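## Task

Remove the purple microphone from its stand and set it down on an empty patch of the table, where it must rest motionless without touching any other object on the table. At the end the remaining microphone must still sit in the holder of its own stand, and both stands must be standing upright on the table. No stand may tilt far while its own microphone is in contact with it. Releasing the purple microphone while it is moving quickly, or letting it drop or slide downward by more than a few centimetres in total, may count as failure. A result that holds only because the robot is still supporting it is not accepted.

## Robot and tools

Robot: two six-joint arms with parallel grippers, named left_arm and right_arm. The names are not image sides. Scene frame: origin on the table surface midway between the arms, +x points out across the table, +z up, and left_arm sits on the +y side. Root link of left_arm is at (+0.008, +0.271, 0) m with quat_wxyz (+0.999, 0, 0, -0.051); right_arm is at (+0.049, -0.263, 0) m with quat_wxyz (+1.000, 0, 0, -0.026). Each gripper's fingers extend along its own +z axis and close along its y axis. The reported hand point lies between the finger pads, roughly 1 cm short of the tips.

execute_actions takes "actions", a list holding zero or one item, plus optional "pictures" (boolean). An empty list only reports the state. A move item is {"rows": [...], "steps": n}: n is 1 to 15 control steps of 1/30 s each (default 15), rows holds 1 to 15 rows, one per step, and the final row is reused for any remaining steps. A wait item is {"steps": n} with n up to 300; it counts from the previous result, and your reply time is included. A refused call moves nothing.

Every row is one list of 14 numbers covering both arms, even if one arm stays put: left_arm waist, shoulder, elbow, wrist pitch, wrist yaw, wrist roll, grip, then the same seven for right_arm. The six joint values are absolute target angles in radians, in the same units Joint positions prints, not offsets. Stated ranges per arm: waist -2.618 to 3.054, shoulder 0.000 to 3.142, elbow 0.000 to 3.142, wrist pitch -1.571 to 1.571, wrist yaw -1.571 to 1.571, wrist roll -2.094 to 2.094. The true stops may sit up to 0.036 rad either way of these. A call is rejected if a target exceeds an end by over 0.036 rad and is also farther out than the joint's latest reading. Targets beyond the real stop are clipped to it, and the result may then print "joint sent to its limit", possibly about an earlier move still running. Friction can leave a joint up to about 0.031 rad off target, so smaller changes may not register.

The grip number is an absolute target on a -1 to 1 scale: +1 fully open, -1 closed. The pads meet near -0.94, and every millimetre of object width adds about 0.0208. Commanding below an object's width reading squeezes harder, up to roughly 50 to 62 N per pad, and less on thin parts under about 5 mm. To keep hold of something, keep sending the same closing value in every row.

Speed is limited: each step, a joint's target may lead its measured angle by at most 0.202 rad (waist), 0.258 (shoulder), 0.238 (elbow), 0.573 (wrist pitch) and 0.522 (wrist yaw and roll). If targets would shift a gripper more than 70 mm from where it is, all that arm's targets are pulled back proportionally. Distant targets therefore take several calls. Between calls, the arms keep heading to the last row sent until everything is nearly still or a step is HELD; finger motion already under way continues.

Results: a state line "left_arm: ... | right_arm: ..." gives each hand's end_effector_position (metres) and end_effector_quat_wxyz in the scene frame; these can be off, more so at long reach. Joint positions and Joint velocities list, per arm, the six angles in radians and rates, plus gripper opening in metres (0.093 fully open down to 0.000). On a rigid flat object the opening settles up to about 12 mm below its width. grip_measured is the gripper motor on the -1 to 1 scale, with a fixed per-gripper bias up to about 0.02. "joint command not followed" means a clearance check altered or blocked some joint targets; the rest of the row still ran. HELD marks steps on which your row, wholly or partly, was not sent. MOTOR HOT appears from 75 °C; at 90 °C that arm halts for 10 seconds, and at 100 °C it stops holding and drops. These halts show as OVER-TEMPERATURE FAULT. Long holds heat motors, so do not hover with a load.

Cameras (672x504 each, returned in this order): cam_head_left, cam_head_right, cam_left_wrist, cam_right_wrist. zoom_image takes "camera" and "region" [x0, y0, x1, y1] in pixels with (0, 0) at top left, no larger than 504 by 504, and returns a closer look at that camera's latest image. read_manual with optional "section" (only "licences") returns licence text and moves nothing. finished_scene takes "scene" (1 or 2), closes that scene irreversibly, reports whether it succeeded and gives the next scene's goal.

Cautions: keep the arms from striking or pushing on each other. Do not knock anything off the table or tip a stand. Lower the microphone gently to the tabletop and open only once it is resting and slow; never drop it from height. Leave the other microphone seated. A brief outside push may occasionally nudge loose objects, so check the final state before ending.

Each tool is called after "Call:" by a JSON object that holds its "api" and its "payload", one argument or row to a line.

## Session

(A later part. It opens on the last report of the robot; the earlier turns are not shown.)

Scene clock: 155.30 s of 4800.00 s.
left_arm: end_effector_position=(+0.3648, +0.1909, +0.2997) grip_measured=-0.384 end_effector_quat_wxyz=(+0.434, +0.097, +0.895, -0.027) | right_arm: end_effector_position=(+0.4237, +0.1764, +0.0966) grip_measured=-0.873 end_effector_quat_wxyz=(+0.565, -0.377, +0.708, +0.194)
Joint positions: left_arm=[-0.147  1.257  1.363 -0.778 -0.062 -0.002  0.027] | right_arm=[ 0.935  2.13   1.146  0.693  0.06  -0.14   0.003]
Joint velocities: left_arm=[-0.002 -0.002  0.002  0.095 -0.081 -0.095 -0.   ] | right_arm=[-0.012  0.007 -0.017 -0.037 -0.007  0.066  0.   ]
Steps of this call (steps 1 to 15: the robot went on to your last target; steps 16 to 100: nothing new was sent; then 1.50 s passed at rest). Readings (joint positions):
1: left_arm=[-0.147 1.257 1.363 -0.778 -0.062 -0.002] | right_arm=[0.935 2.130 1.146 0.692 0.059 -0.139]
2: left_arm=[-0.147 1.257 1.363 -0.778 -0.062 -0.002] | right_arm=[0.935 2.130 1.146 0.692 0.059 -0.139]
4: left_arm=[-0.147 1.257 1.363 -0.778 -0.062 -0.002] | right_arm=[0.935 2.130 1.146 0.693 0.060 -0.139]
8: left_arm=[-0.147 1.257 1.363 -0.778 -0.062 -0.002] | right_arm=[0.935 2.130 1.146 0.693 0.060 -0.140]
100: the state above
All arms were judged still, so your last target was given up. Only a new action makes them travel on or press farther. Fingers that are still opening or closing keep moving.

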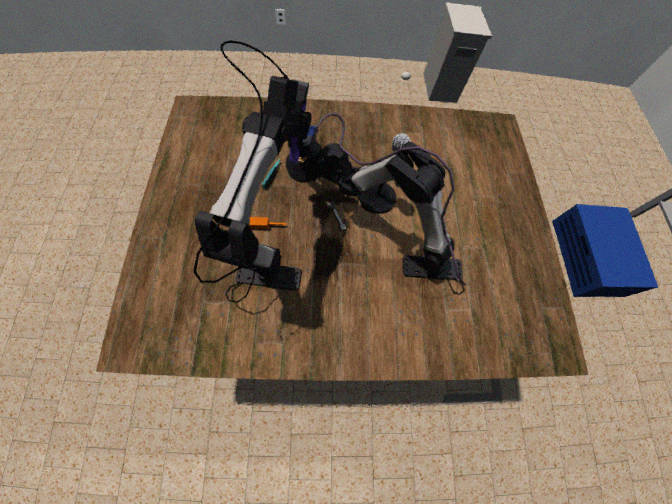

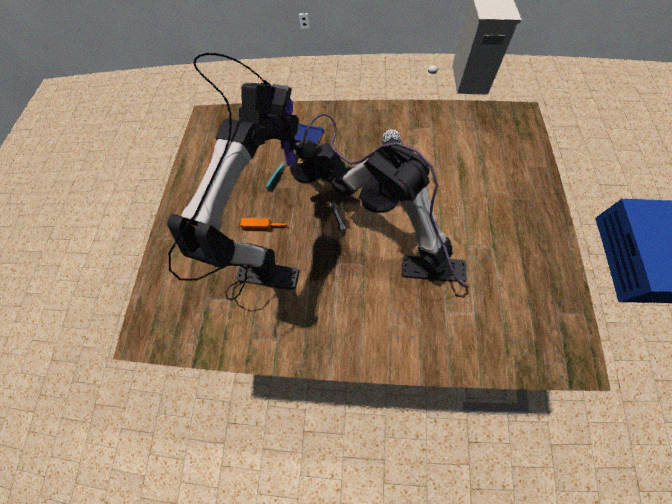

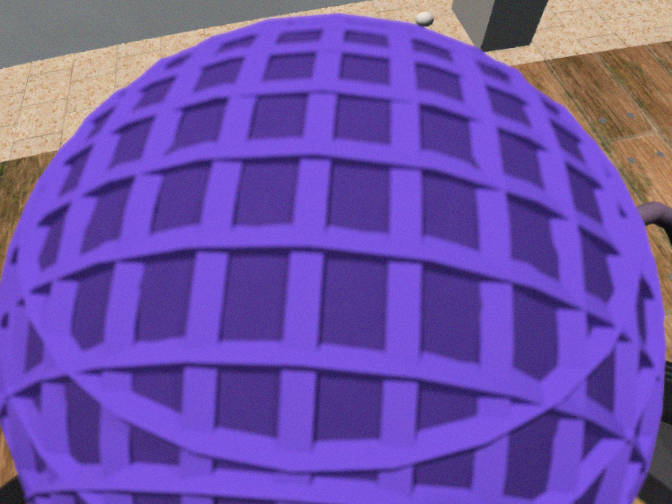

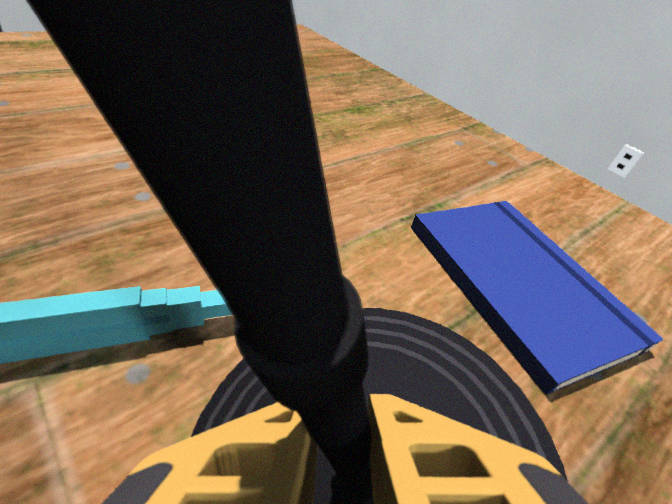

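Call:
{"api": "execute_actions", "payload": {
  "actions": [
    {"rows":[[-0.147,1.257,1.363,-0.778,-0.06,0,1,0.935,2.13,1.146,0.69,0.06,-0.14,-1],[-0.147,1.257,1.363,-0.778,-0.06,0,1,0.935,2.13,1.146,0.69,0.06,-0.14,-1],[-0.147,1.257,1.363,-0.778,-0.06,0,1,0.935,2.13,1.146,0.69,0.06,-0.14,-1],[-0.147,1.257,1.363,-0.778,-0.06,0,1,0.935,2.13,1.146,0.69,0.06,-0.14,-1],[-0.147,1.257,1.363,-0.778,-0.06,0,1,0.935,2.13,1.146,0.69,0.06,-0.14,-1],[-0.147,1.257,1.363,-0.778,-0.06,0,1,0.935,2.13,1.146,0.69,0.06,-0.14,-1],[-0.147,1.257,1.363,-0.778,-0.06,0,1,0.935,2.13,1.146,0.69,0.06,-0.14,-1],[-0.147,1.257,1.363,-0.778,-0.06,0,1,0.935,2.13,1.146,0.69,0.06,-0.14,-1],[-0.147,1.0,1.3,-0.85,-0.06,0,1,0.935,2.13,1.146,0.69,0.06,-0.14,0.2]],"steps":15}
  ]
}}

Call:
{"api": "execute_actions", "payload": {
  "actions": [
    {"rows":[[-0.147,0.95,1.3,-0.85,-0.06,0,1,0.935,2.13,1.146,0.69,0.06,-0.14,0.2]],"steps":15}
  ]
}}

Scene clock: 162.23 s of 4800.00 s.
left_arm: end_effector_position=(+0.2992, +0.2082, +0.3521) grip_measured=+1.000 end_effector_quat_wxyz=(+0.510, +0.089, +0.855, -0.036) | right_arm: end_effector_position=(+0.4259, +0.1732, +0.0918) grip_measured=+0.197 end_effector_quat_wxyz=(+0.558, -0.373, +0.716, +0.192)
Joint positions: left_arm=[-0.147  0.977  1.305 -0.828 -0.065 -0.002  0.093] | right_arm=[ 0.929  2.134  1.146  0.68   0.062 -0.129  0.055]
Joint velocities: left_arm=[-0.002 -0.549 -0.027 -0.007  0.037 -0.066  0.   ] | right_arm=[-0.007  0.007  0.002 -0.037  0.037 -0.081  0.001]
Steps of this call (steps 1 to 90: nothing new was sent; then 3.43 s passed at rest; steps 91 to 105: all 15 steps of this action). Readings (joint positions):
91: left_arm=[-0.147 1.261 1.363 -0.779 -0.065 -0.002] | right_arm=[0.939 2.130 1.146 0.698 0.056 -0.152]
92: left_arm=[-0.147 1.261 1.363 -0.779 -0.065 -0.002] | right_arm=[0.939 2.132 1.146 0.689 0.059 -0.160]
94: left_arm=[-0.147 1.261 1.363 -0.779 -0.065 -0.002] | right_arm=[0.933 2.134 1.146 0.673 0.064 -0.135]
98: left_arm=[-0.147 1.261 1.363 -0.779 -0.065 -0.002] | right_arm=[0.929 2.134 1.146 0.666 0.063 -0.113]
105: the state above

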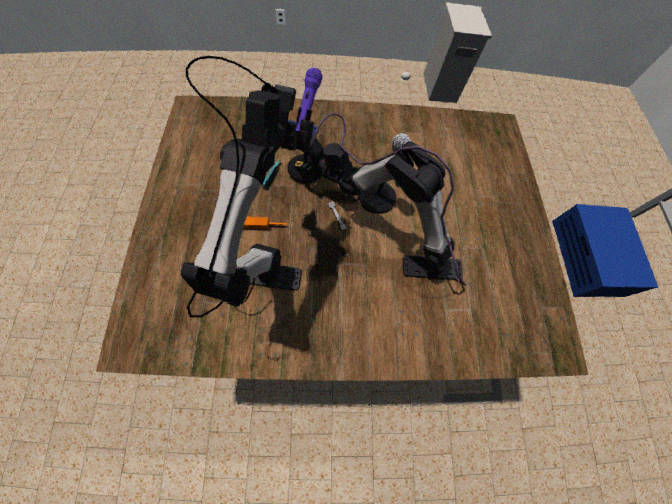

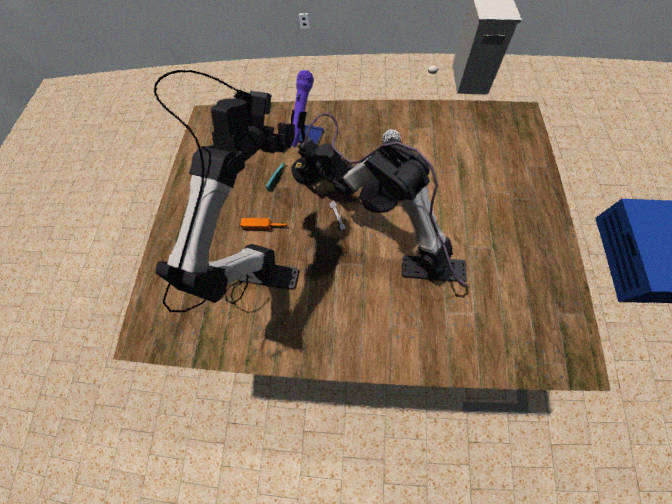

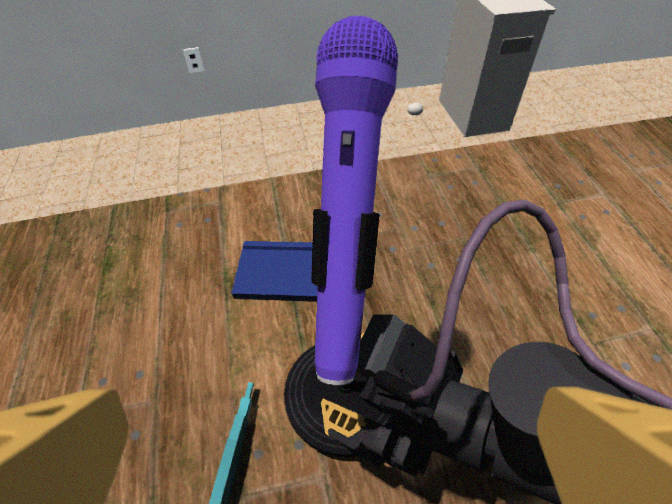

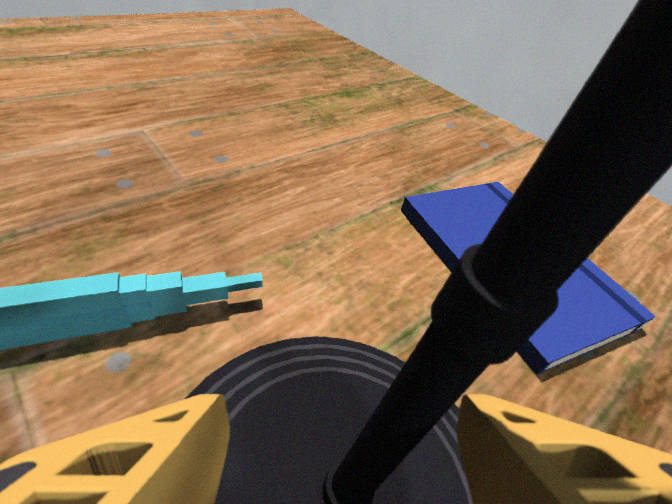

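Scene clock: 162.73 s of 4800.00 s.
left_arm: end_effector_position=(+0.2918, +0.2101, +0.3580) grip_measured=+1.000 end_effector_quat_wxyz=(+0.518, +0.088, +0.850, -0.037) | right_arm: end_effector_position=(+0.4261, +0.1735, +0.0928) grip_measured=+0.198 end_effector_quat_wxyz=(+0.561, -0.374, +0.714, +0.191)
Joint positions: left_arm=[-0.147  0.949  1.305 -0.836 -0.065 -0.002  0.093] | right_arm=[ 0.929  2.134  1.146  0.685  0.062 -0.135  0.055]
Joint velocities: left_arm=[ 0.022  0.002 -0.002 -0.007 -0.022 -0.051  0.   ] | right_arm=[-0.007 -0.012  0.002  0.022  0.037  0.037 -0.001]
Steps of this call (steps 1 to 15: all 15 steps of this action). Readings (joint positions):
1: left_arm=[-0.147 0.961 1.305 -0.828 -0.065 -0.002] | right_arm=[0.929 2.134 1.146 0.681 0.062 -0.131]
2: left_arm=[-0.147 0.953 1.305 -0.830 -0.065 -0.002] | right_arm=[0.929 2.134 1.146 0.682 0.062 -0.131]
4: left_arm=[-0.147 0.949 1.305 -0.831 -0.065 -0.002] | right_arm=[0.929 2.134 1.146 0.683 0.062 -0.133]
8: left_arm=[-0.147 0.949 1.305 -0.834 -0.065 -0.002] | right_arm=[0.929 2.134 1.146 0.684 0.062 -0.134]
15: the state above

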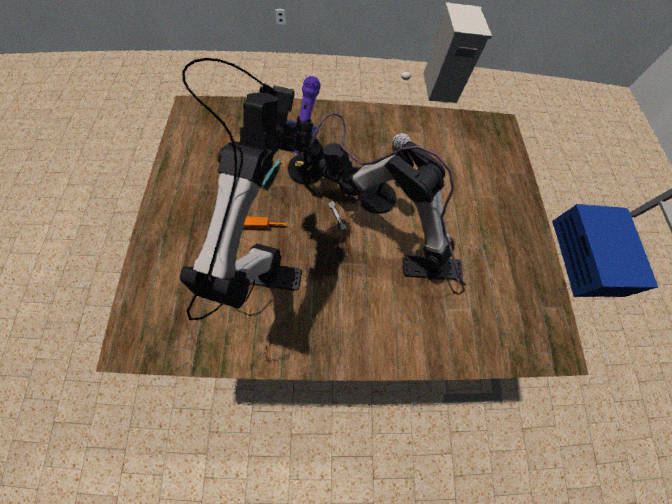

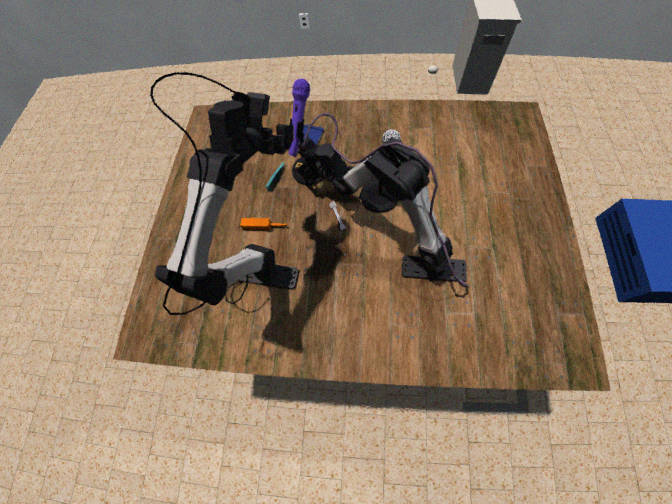

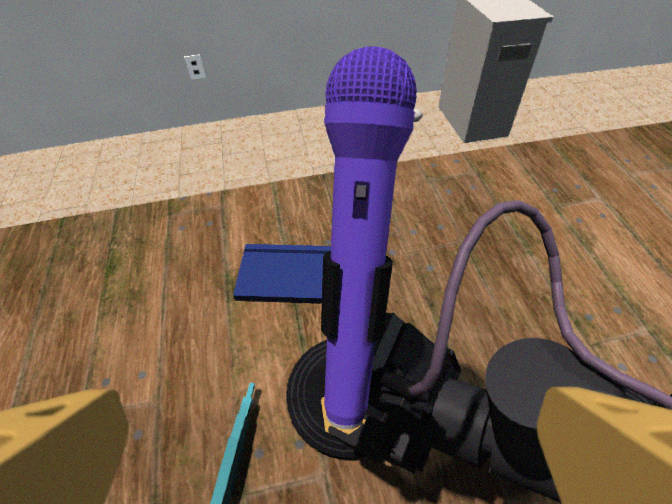

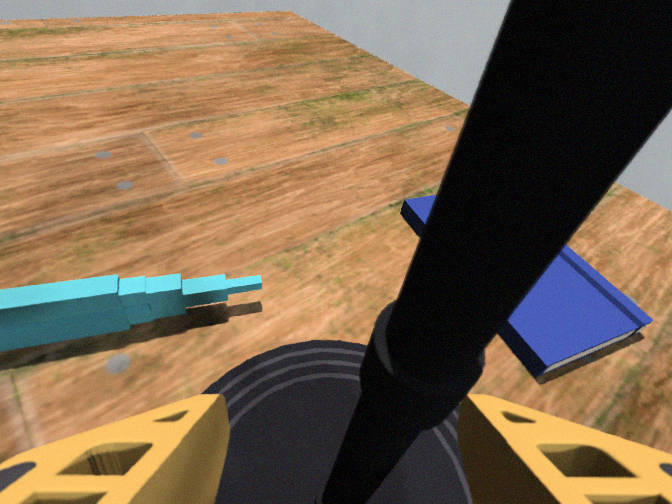

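Call:
{"api": "execute_actions", "payload": {
  "actions": [
    {"steps":20}
  ]
}}

Scene clock: 165.97 s of 4800.00 s.
left_arm: end_effector_position=(+0.2918, +0.2101, +0.3580) grip_measured=+1.000 end_effector_quat_wxyz=(+0.518, +0.088, +0.850, -0.037) | right_arm: end_effector_position=(+0.4261, +0.1735, +0.0928) grip_measured=+0.198 end_effector_quat_wxyz=(+0.561, -0.374, +0.714, +0.191)
Joint positions: left_arm=[-0.147  0.949  1.305 -0.836 -0.065 -0.002  0.093] | right_arm=[ 0.929  2.134  1.146  0.685  0.062 -0.135  0.055]
Joint velocities: left_arm=[-0.012  0.017 -0.007 -0.022 -0.022 -0.022  0.   ] | right_arm=[ 0.002 -0.007  0.002 -0.051  0.037 -0.007  0.   ]
Steps of this call (steps 1 to 15: the robot went on to your last target; steps 16 to 97: nothing new was sent). Readings (joint positions):
1: left_arm=[-0.147 0.949 1.305 -0.836 -0.065 -0.002] | right_arm=[0.929 2.134 1.146 0.685 0.062 -0.135]
2: left_arm=[-0.147 0.949 1.305 -0.836 -0.065 -0.002] | right_arm=[0.929 2.134 1.146 0.685 0.062 -0.135]
4: left_arm=[-0.147 0.949 1.305 -0.836 -0.065 -0.002] | right_arm=[0.929 2.134 1.146 0.685 0.062 -0.135]
8: left_arm=[-0.147 0.949 1.305 -0.836 -0.065 -0.002] | right_arm=[0.929 2.134 1.146 0.685 0.062 -0.135]
97: the state above
All arms were judged still, so your last target was given up. Only a new action makes them travel on or press farther. Fingers that are still opening or closing keep moving.

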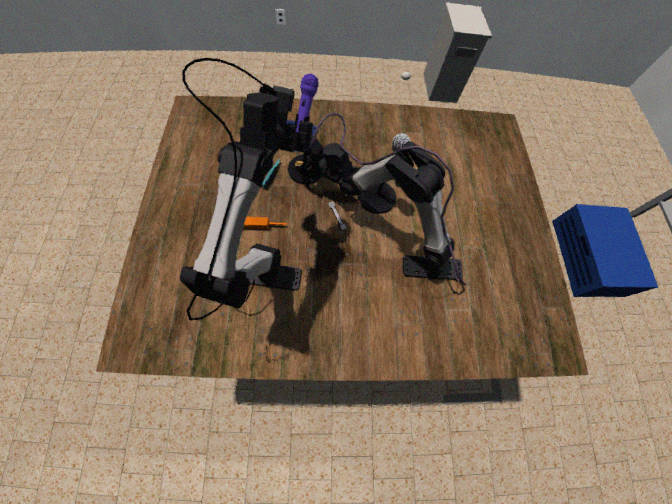

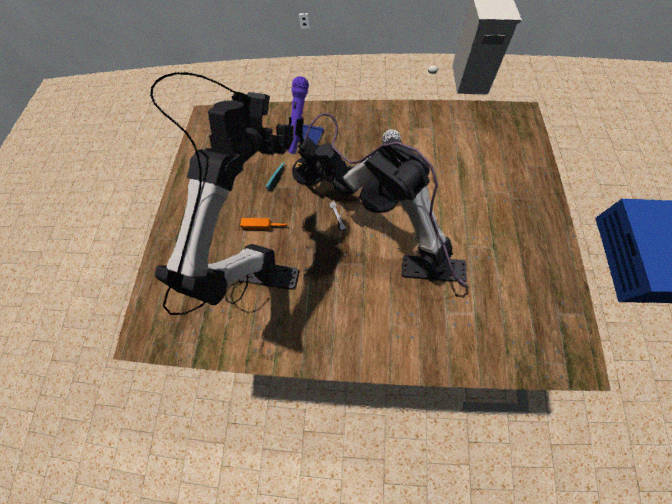

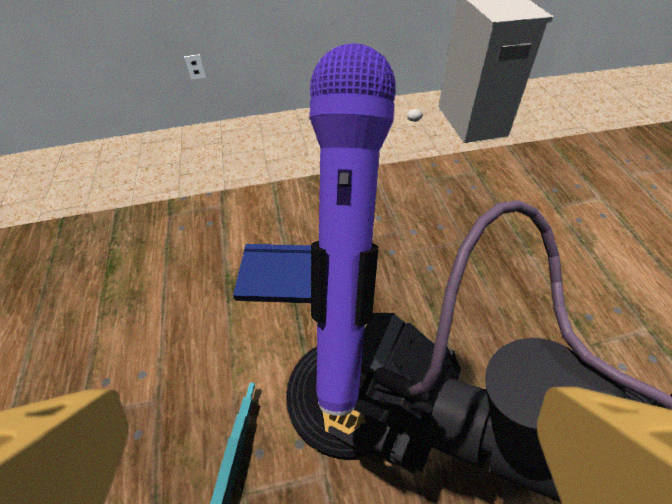

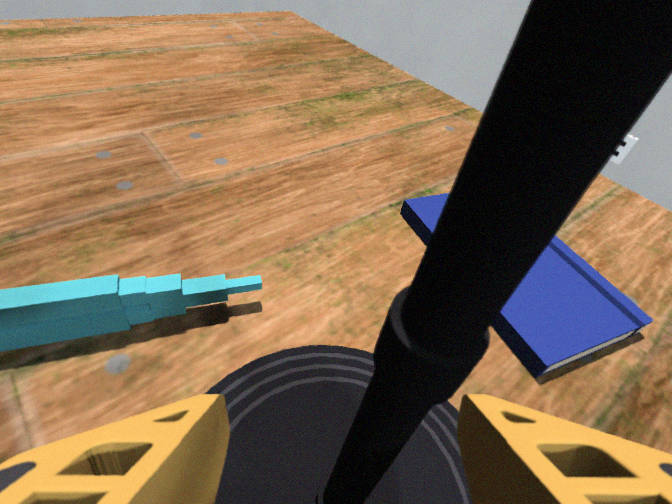

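Call:
{"api": "execute_actions", "payload": {
  "actions": [
    {"rows":[[-0.147,1.2,1.3,-0.8,-0.06,0,1,0.929,2.3,1.146,0.69,0.06,-0.14,0.0]],"steps":15}
  ]
}}

Call:
{"api": "execute_actions", "payload": {
  "actions": [
    {"rows":[[-0.147,1.3,1.33,-0.8,-0.06,0,1,0.929,2.34,1.146,0.6,0.06,-0.14,0.0]],"steps":15}
  ]
}}

Scene clock: 168.87 s of 4800.00 s.
left_arm: end_effector_position=(+0.3484, +0.1957, +0.2827) grip_measured=+1.000 end_effector_quat_wxyz=(+0.414, +0.098, +0.905, -0.022) | right_arm: end_effector_position=(+0.4274, +0.1758, +0.0416) grip_measured=+0.002 end_effector_quat_wxyz=(+0.544, -0.378, +0.725, +0.188)
Joint positions: left_arm=[-0.147  1.211  1.3   -0.807 -0.065 -0.002  0.093] | right_arm=[ 0.929  2.266  1.155  0.767  0.059 -0.128  0.045]
Joint velocities: left_arm=[-0.007 -0.056 -0.002  0.007  0.066 -0.066  0.   ] | right_arm=[ 0.002 -0.002 -0.007 -0.007  0.007 -0.037  0.   ]
Steps of this call (steps 1 to 72: nothing new was sent; steps 73 to 87: all 15 steps of this action). Readings (joint positions):
73: left_arm=[-0.147 0.966 1.308 -0.836 -0.065 -0.002] | right_arm=[0.929 2.149 1.147 0.698 0.062 -0.135]
74: left_arm=[-0.147 1.000 1.317 -0.825 -0.065 -0.002] | right_arm=[0.929 2.175 1.154 0.719 0.062 -0.135]
76: left_arm=[-0.147 1.097 1.320 -0.801 -0.065 -0.002] | right_arm=[0.929 2.238 1.157 0.727 0.062 -0.135]
80: left_arm=[-0.147 1.228 1.305 -0.801 -0.065 -0.002] | right_arm=[0.929 2.266 1.155 0.767 0.059 -0.128]
87: the state above

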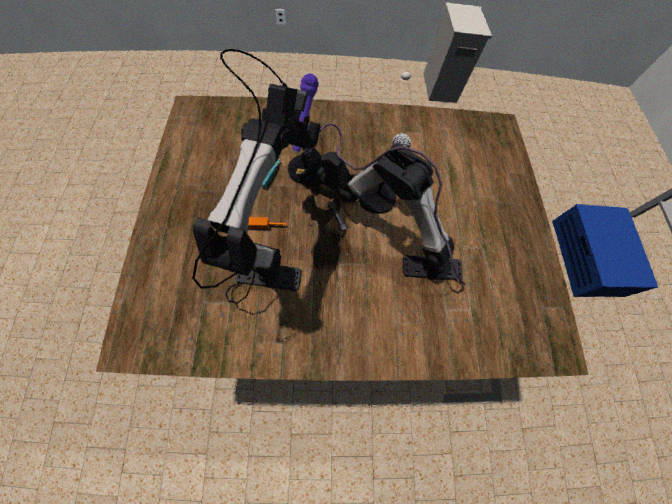

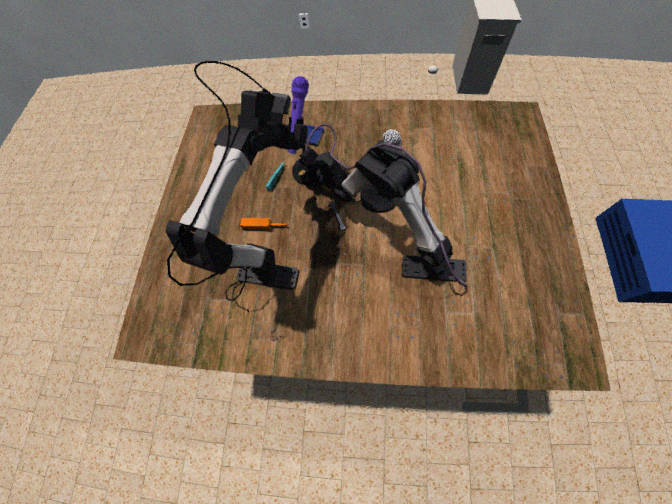

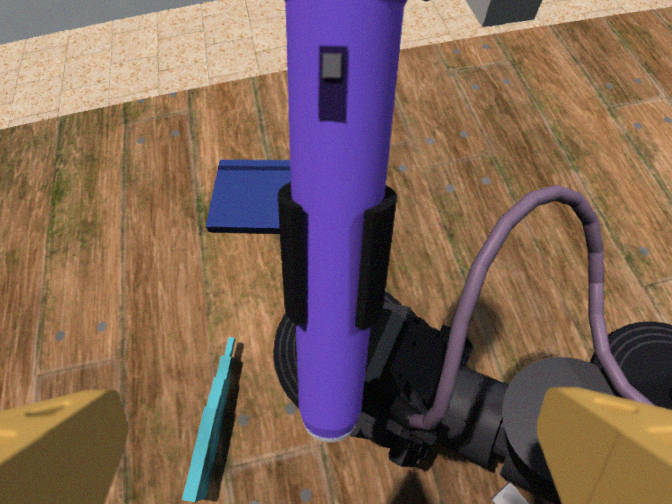

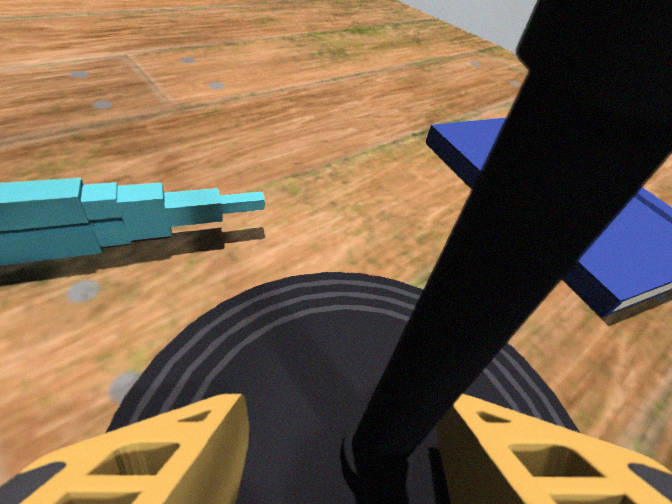

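Scene clock: 169.37 s of 4800.00 s.
left_arm: end_effector_position=(+0.3646, +0.1916, +0.2623) grip_measured=+1.000 end_effector_quat_wxyz=(+0.386, +0.101, +0.917, -0.019) | right_arm: end_effector_position=(+0.4272, +0.1757, +0.0395) grip_measured=+0.002 end_effector_quat_wxyz=(+0.543, -0.379, +0.726, +0.187)
Joint positions: left_arm=[-0.147  1.298  1.318 -0.8   -0.065 -0.002  0.093] | right_arm=[ 0.929  2.27   1.155  0.768  0.059 -0.128  0.045]
Joint velocities: left_arm=[-0.012 -0.012 -0.002 -0.051  0.007  0.022  0.   ] | right_arm=[-0.007  0.022 -0.002  0.037  0.007 -0.022 -0.   ]
Steps of this call (steps 1 to 15: all 15 steps of this action). Readings (joint positions):
1: left_arm=[-0.147 1.217 1.304 -0.808 -0.065 -0.002] | right_arm=[0.929 2.269 1.155 0.765 0.059 -0.128]
2: left_arm=[-0.147 1.231 1.312 -0.807 -0.065 -0.002] | right_arm=[0.929 2.270 1.155 0.767 0.059 -0.128]
4: left_arm=[-0.147 1.263 1.318 -0.800 -0.065 -0.002] | right_arm=[0.929 2.270 1.155 0.768 0.059 -0.128]
8: left_arm=[-0.147 1.298 1.318 -0.800 -0.065 -0.002] | right_arm=[0.929 2.270 1.155 0.768 0.059 -0.128]
15: the state above

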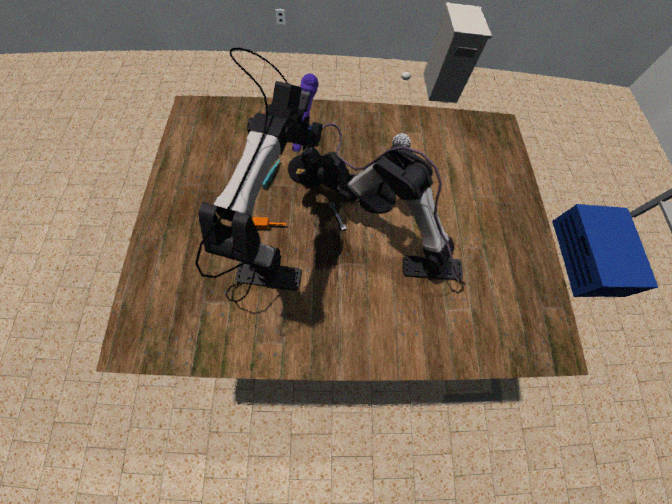

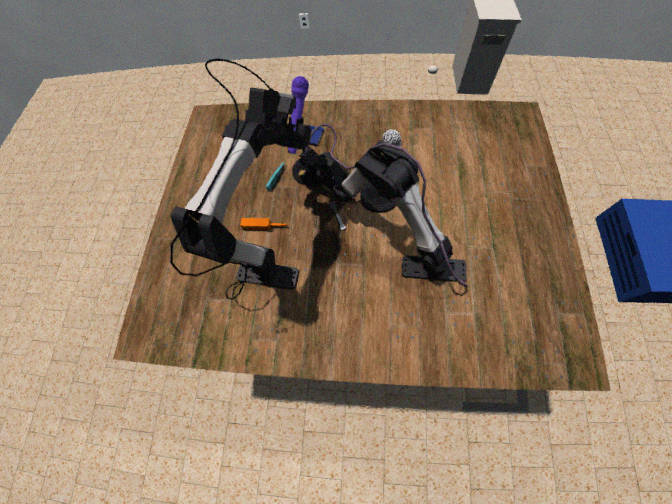

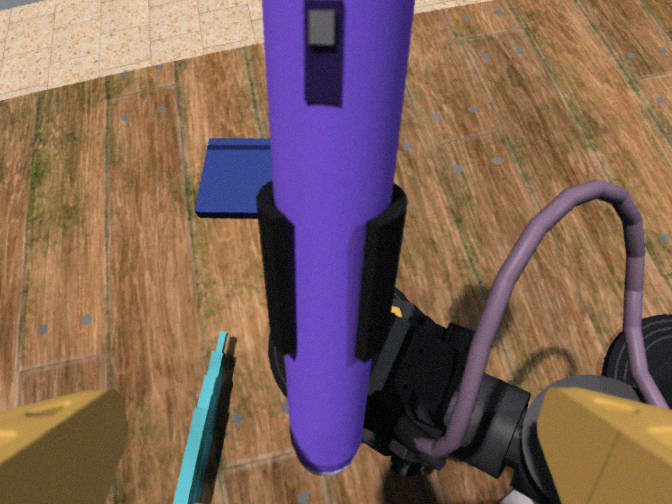

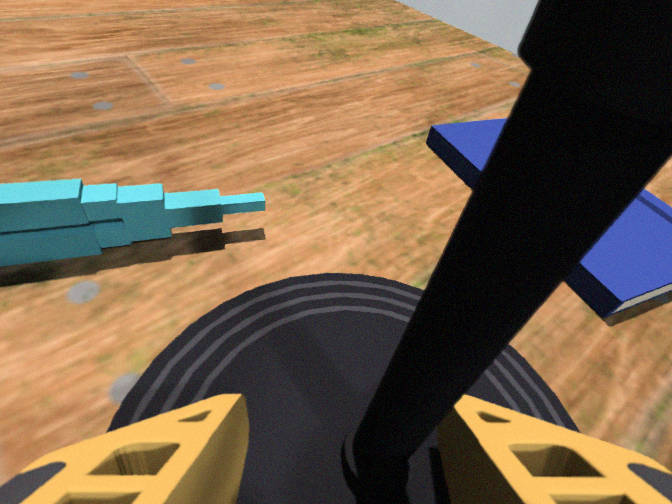

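Call:
{"api": "execute_actions", "payload": {
  "actions": [
    {"rows":[[-0.147,1.362,1.282,-0.70,-0.06,0,1,0.929,2.34,1.146,0.6,0.06,-0.14,0.0]],"steps":15}
  ]
}}

Scene clock: 173.03 s of 4800.00 s.
left_arm: end_effector_position=(+0.3846, +0.1866, +0.2515) grip_measured=+1.000 end_effector_quat_wxyz=(+0.393, +0.100, +0.914, -0.020) | right_arm: end_effector_position=(+0.4272, +0.1757, +0.0395) grip_measured=+0.002 end_effector_quat_wxyz=(+0.543, -0.379, +0.726, +0.187)
Joint positions: left_arm=[-0.147  1.354  1.304 -0.715 -0.065 -0.002  0.093] | right_arm=[ 0.929  2.27   1.155  0.768  0.059 -0.128  0.045]
Joint velocities: left_arm=[ 0.002  0.002 -0.012  0.095 -0.051 -0.022  0.   ] | right_arm=[ 0.002  0.007 -0.017 -0.081 -0.081  0.022 -0.   ]
Steps of this call (steps 1 to 15: the robot went on to your last target; steps 16 to 95: nothing new was sent; steps 96 to 110: all 15 steps of this action). Readings (joint positions):
96: left_arm=[-0.147 1.302 1.317 -0.791 -0.065 -0.002] | right_arm=[0.929 2.270 1.155 0.768 0.059 -0.128]
97: left_arm=[-0.147 1.310 1.317 -0.774 -0.065 -0.002] | right_arm=[0.929 2.270 1.155 0.768 0.059 -0.128]
99: left_arm=[-0.147 1.332 1.317 -0.747 -0.065 -0.002] | right_arm=[0.929 2.270 1.155 0.768 0.059 -0.128]
103: left_arm=[-0.147 1.354 1.306 -0.726 -0.065 -0.002] | right_arm=[0.929 2.270 1.155 0.768 0.059 -0.128]
110: the state above

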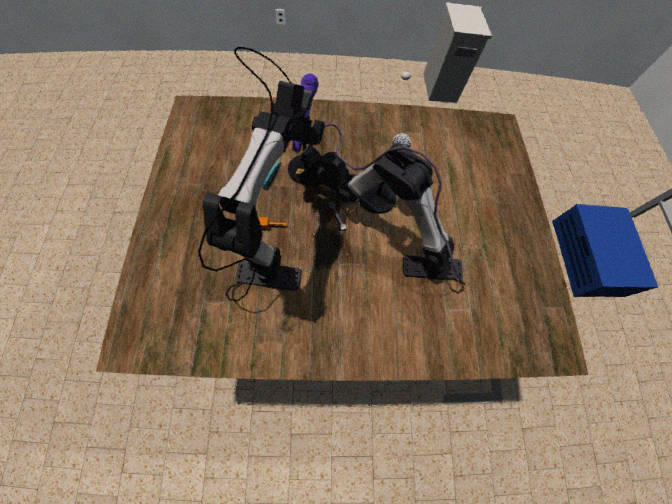

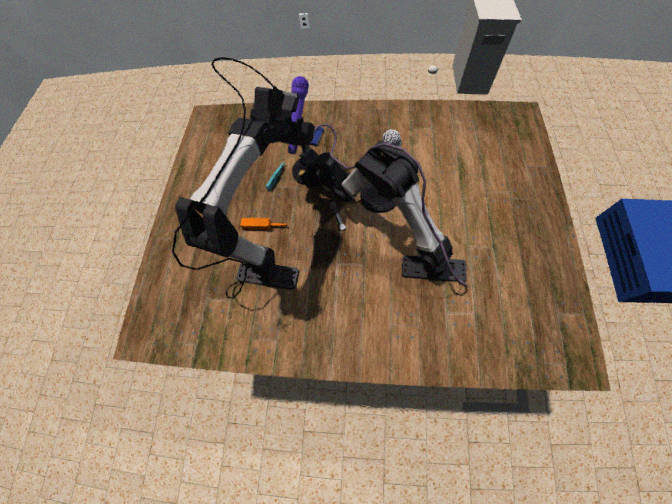

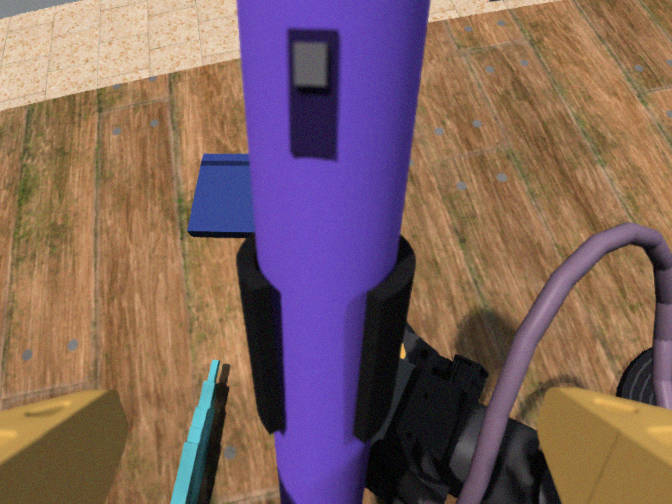

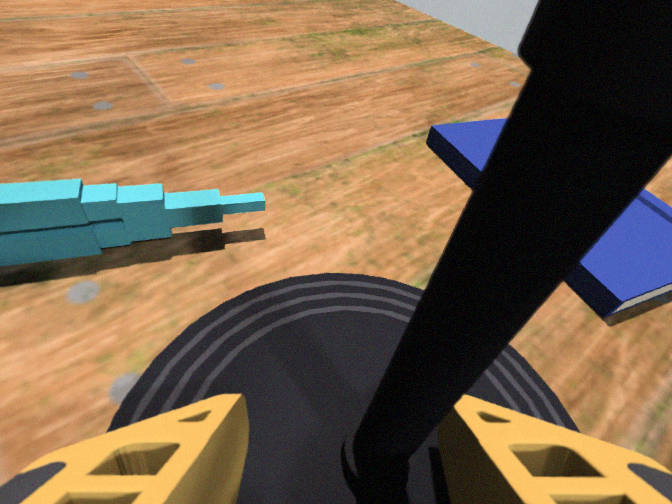

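Call:
{"api": "execute_actions", "payload": {
  "actions": [
    {"rows":[[-0.147,1.41,1.25,-0.62,-0.06,0,1,0.929,2.34,1.146,0.6,0.06,-0.14,0.0],[-0.147,1.41,1.25,-0.62,-0.06,0,1,0.929,2.34,1.146,0.6,0.06,-0.14,0.0],[-0.147,1.41,1.25,-0.62,-0.06,0,1,0.929,2.34,1.146,0.6,0.06,-0.14,0.0],[-0.147,1.41,1.25,-0.62,-0.06,0,1,0.929,2.34,1.146,0.6,0.06,-0.14,0.0],[-0.147,1.41,1.25,-0.62,-0.06,0,1,0.929,2.34,1.146,0.6,0.06,-0.14,0.0],[-0.147,1.41,1.25,-0.62,-0.06,0,1,0.929,2.34,1.146,0.6,0.06,-0.14,0.0],[-0.147,1.41,1.25,-0.62,-0.06,0,-0.8,0.929,2.34,1.146,0.6,0.06,-0.14,0.0]],"steps":15}
  ]
}}

Call:
{"api": "execute_actions", "payload": {
  "actions": [
    {"rows":[[-0.147,1.41,1.25,-0.62,-0.06,0,-0.8,0.929,2.34,1.146,0.6,0.06,-0.14,0.0]],"steps":15}
  ]
}}

Scene clock: 177.77 s of 4800.00 s.
left_arm: end_effector_position=(+0.3983, +0.1850, +0.2312) grip_measured=-0.297 end_effector_quat_wxyz=(+0.387, +0.099, +0.917, -0.015) | right_arm: end_effector_position=(+0.4273, +0.1758, +0.0394) grip_measured=+0.002 end_effector_quat_wxyz=(+0.543, -0.379, +0.725, +0.188)
Joint positions: left_arm=[-0.145  1.403  1.27  -0.645 -0.072 -0.002  0.031] | right_arm=[ 0.929  2.271  1.155  0.769  0.059 -0.127  0.045]
Joint velocities: left_arm=[-0.002 -0.002  0.007  0.037 -0.066 -0.007 -0.008] | right_arm=[ 0.012 -0.007  0.027 -0.051 -0.051 -0.007 -0.   ]
Steps of this call (steps 1 to 15: the robot went on to your last target; steps 16 to 100: nothing new was sent; then 0.90 s passed at rest; steps 101 to 115: all 15 steps of this action). Readings (joint positions):
101: left_arm=[-0.147 1.356 1.300 -0.700 -0.065 -0.002] | right_arm=[0.929 2.270 1.155 0.768 0.059 -0.128]
102: left_arm=[-0.147 1.362 1.295 -0.683 -0.065 -0.002] | right_arm=[0.929 2.270 1.155 0.768 0.059 -0.128]
104: left_arm=[-0.147 1.379 1.286 -0.660 -0.065 -0.002] | right_arm=[0.929 2.270 1.155 0.768 0.059 -0.128]
108: left_arm=[-0.147 1.402 1.271 -0.647 -0.065 -0.002] | right_arm=[0.929 2.270 1.155 0.768 0.059 -0.128]
115: the state above

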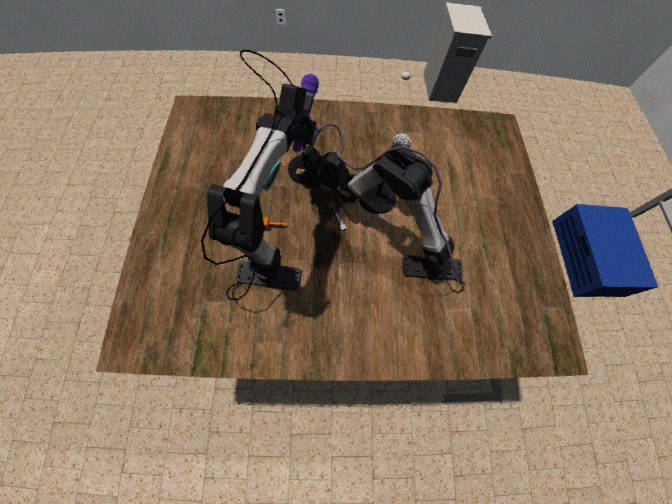

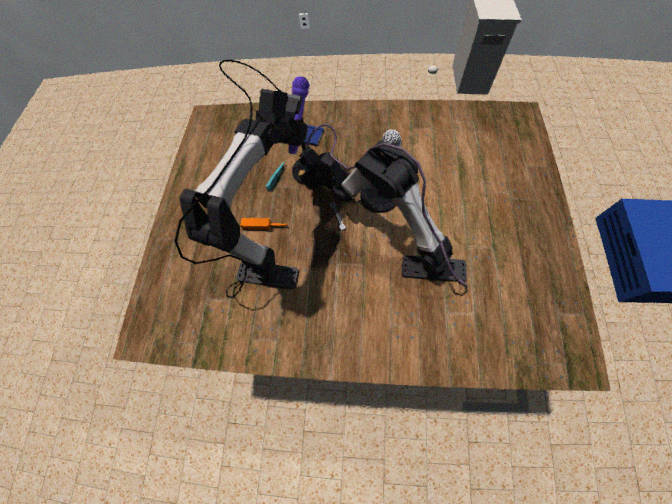

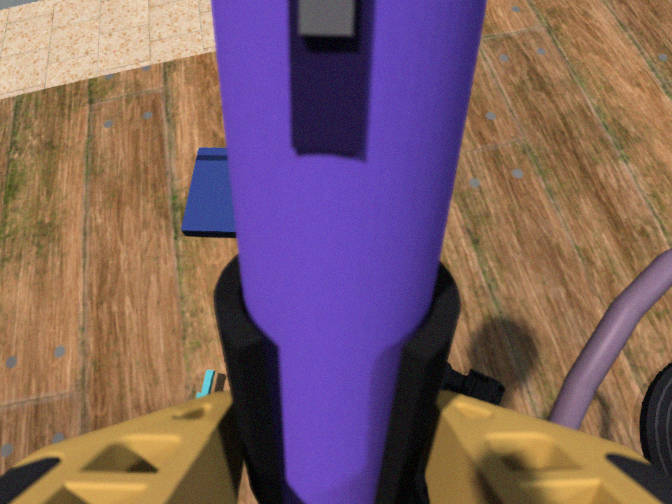

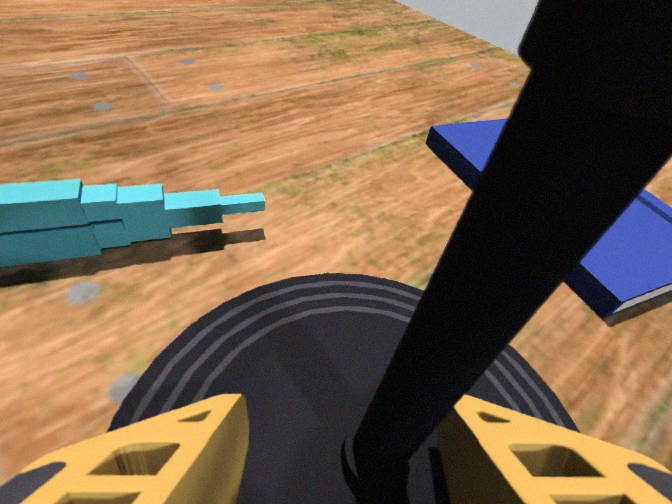

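Scene clock: 178.27 s of 4800.00 s.
left_arm: end_effector_position=(+0.3983, +0.1850, +0.2312) grip_measured=-0.298 end_effector_quat_wxyz=(+0.387, +0.099, +0.917, -0.015) | right_arm: end_effector_position=(+0.4273, +0.1758, +0.0394) grip_measured=+0.002 end_effector_quat_wxyz=(+0.543, -0.379, +0.725, +0.188)
Joint positions: left_arm=[-0.145  1.403  1.27  -0.645 -0.072 -0.002  0.031] | right_arm=[ 0.929  2.271  1.155  0.769  0.059 -0.127  0.045]
Joint velocities: left_arm=[-0.012  0.002 -0.012 -0.022 -0.007 -0.007 -0.   ] | right_arm=[ 0.007 -0.002 -0.007 -0.066  0.051 -0.007 -0.   ]
Steps of this call (steps 1 to 15: all 15 steps of this action). Readings (joint positions):
1: left_arm=[-0.145 1.403 1.270 -0.645 -0.072 -0.002] | right_arm=[0.929 2.271 1.155 0.769 0.059 -0.127]
2: left_arm=[-0.145 1.403 1.270 -0.645 -0.072 -0.002] | right_arm=[0.929 2.271 1.155 0.769 0.059 -0.127]
4: left_arm=[-0.145 1.403 1.270 -0.645 -0.072 -0.002] | right_arm=[0.929 2.271 1.155 0.769 0.059 -0.127]
8: left_arm=[-0.145 1.403 1.270 -0.645 -0.072 -0.002] | right_arm=[0.929 2.271 1.155 0.769 0.059 -0.127]
15: the state above

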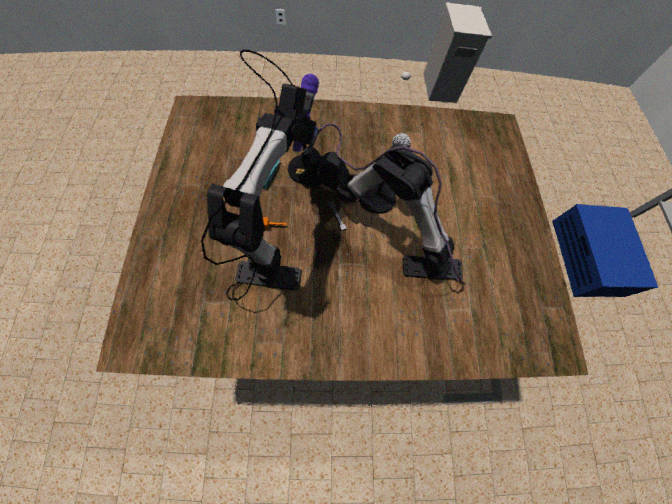

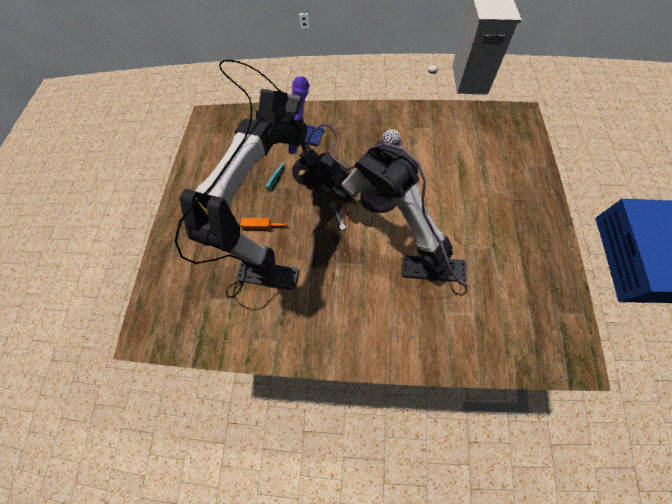

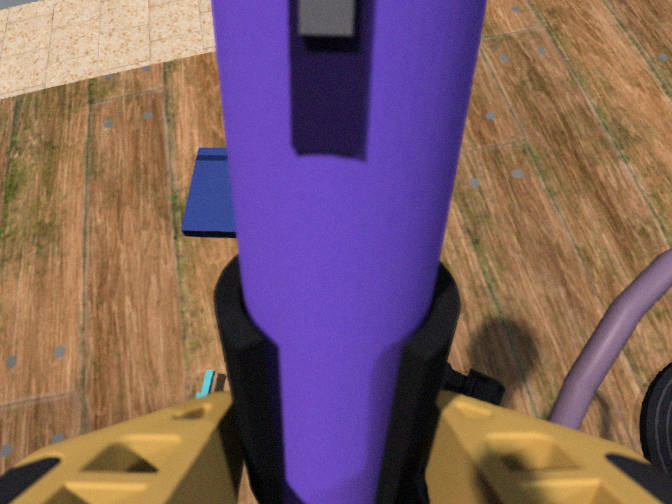

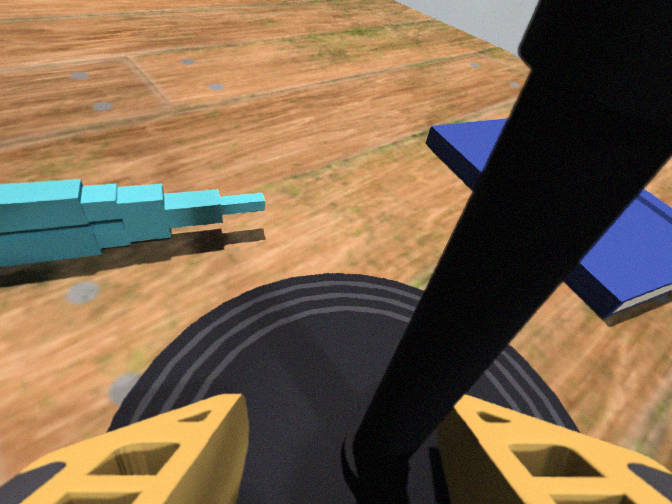

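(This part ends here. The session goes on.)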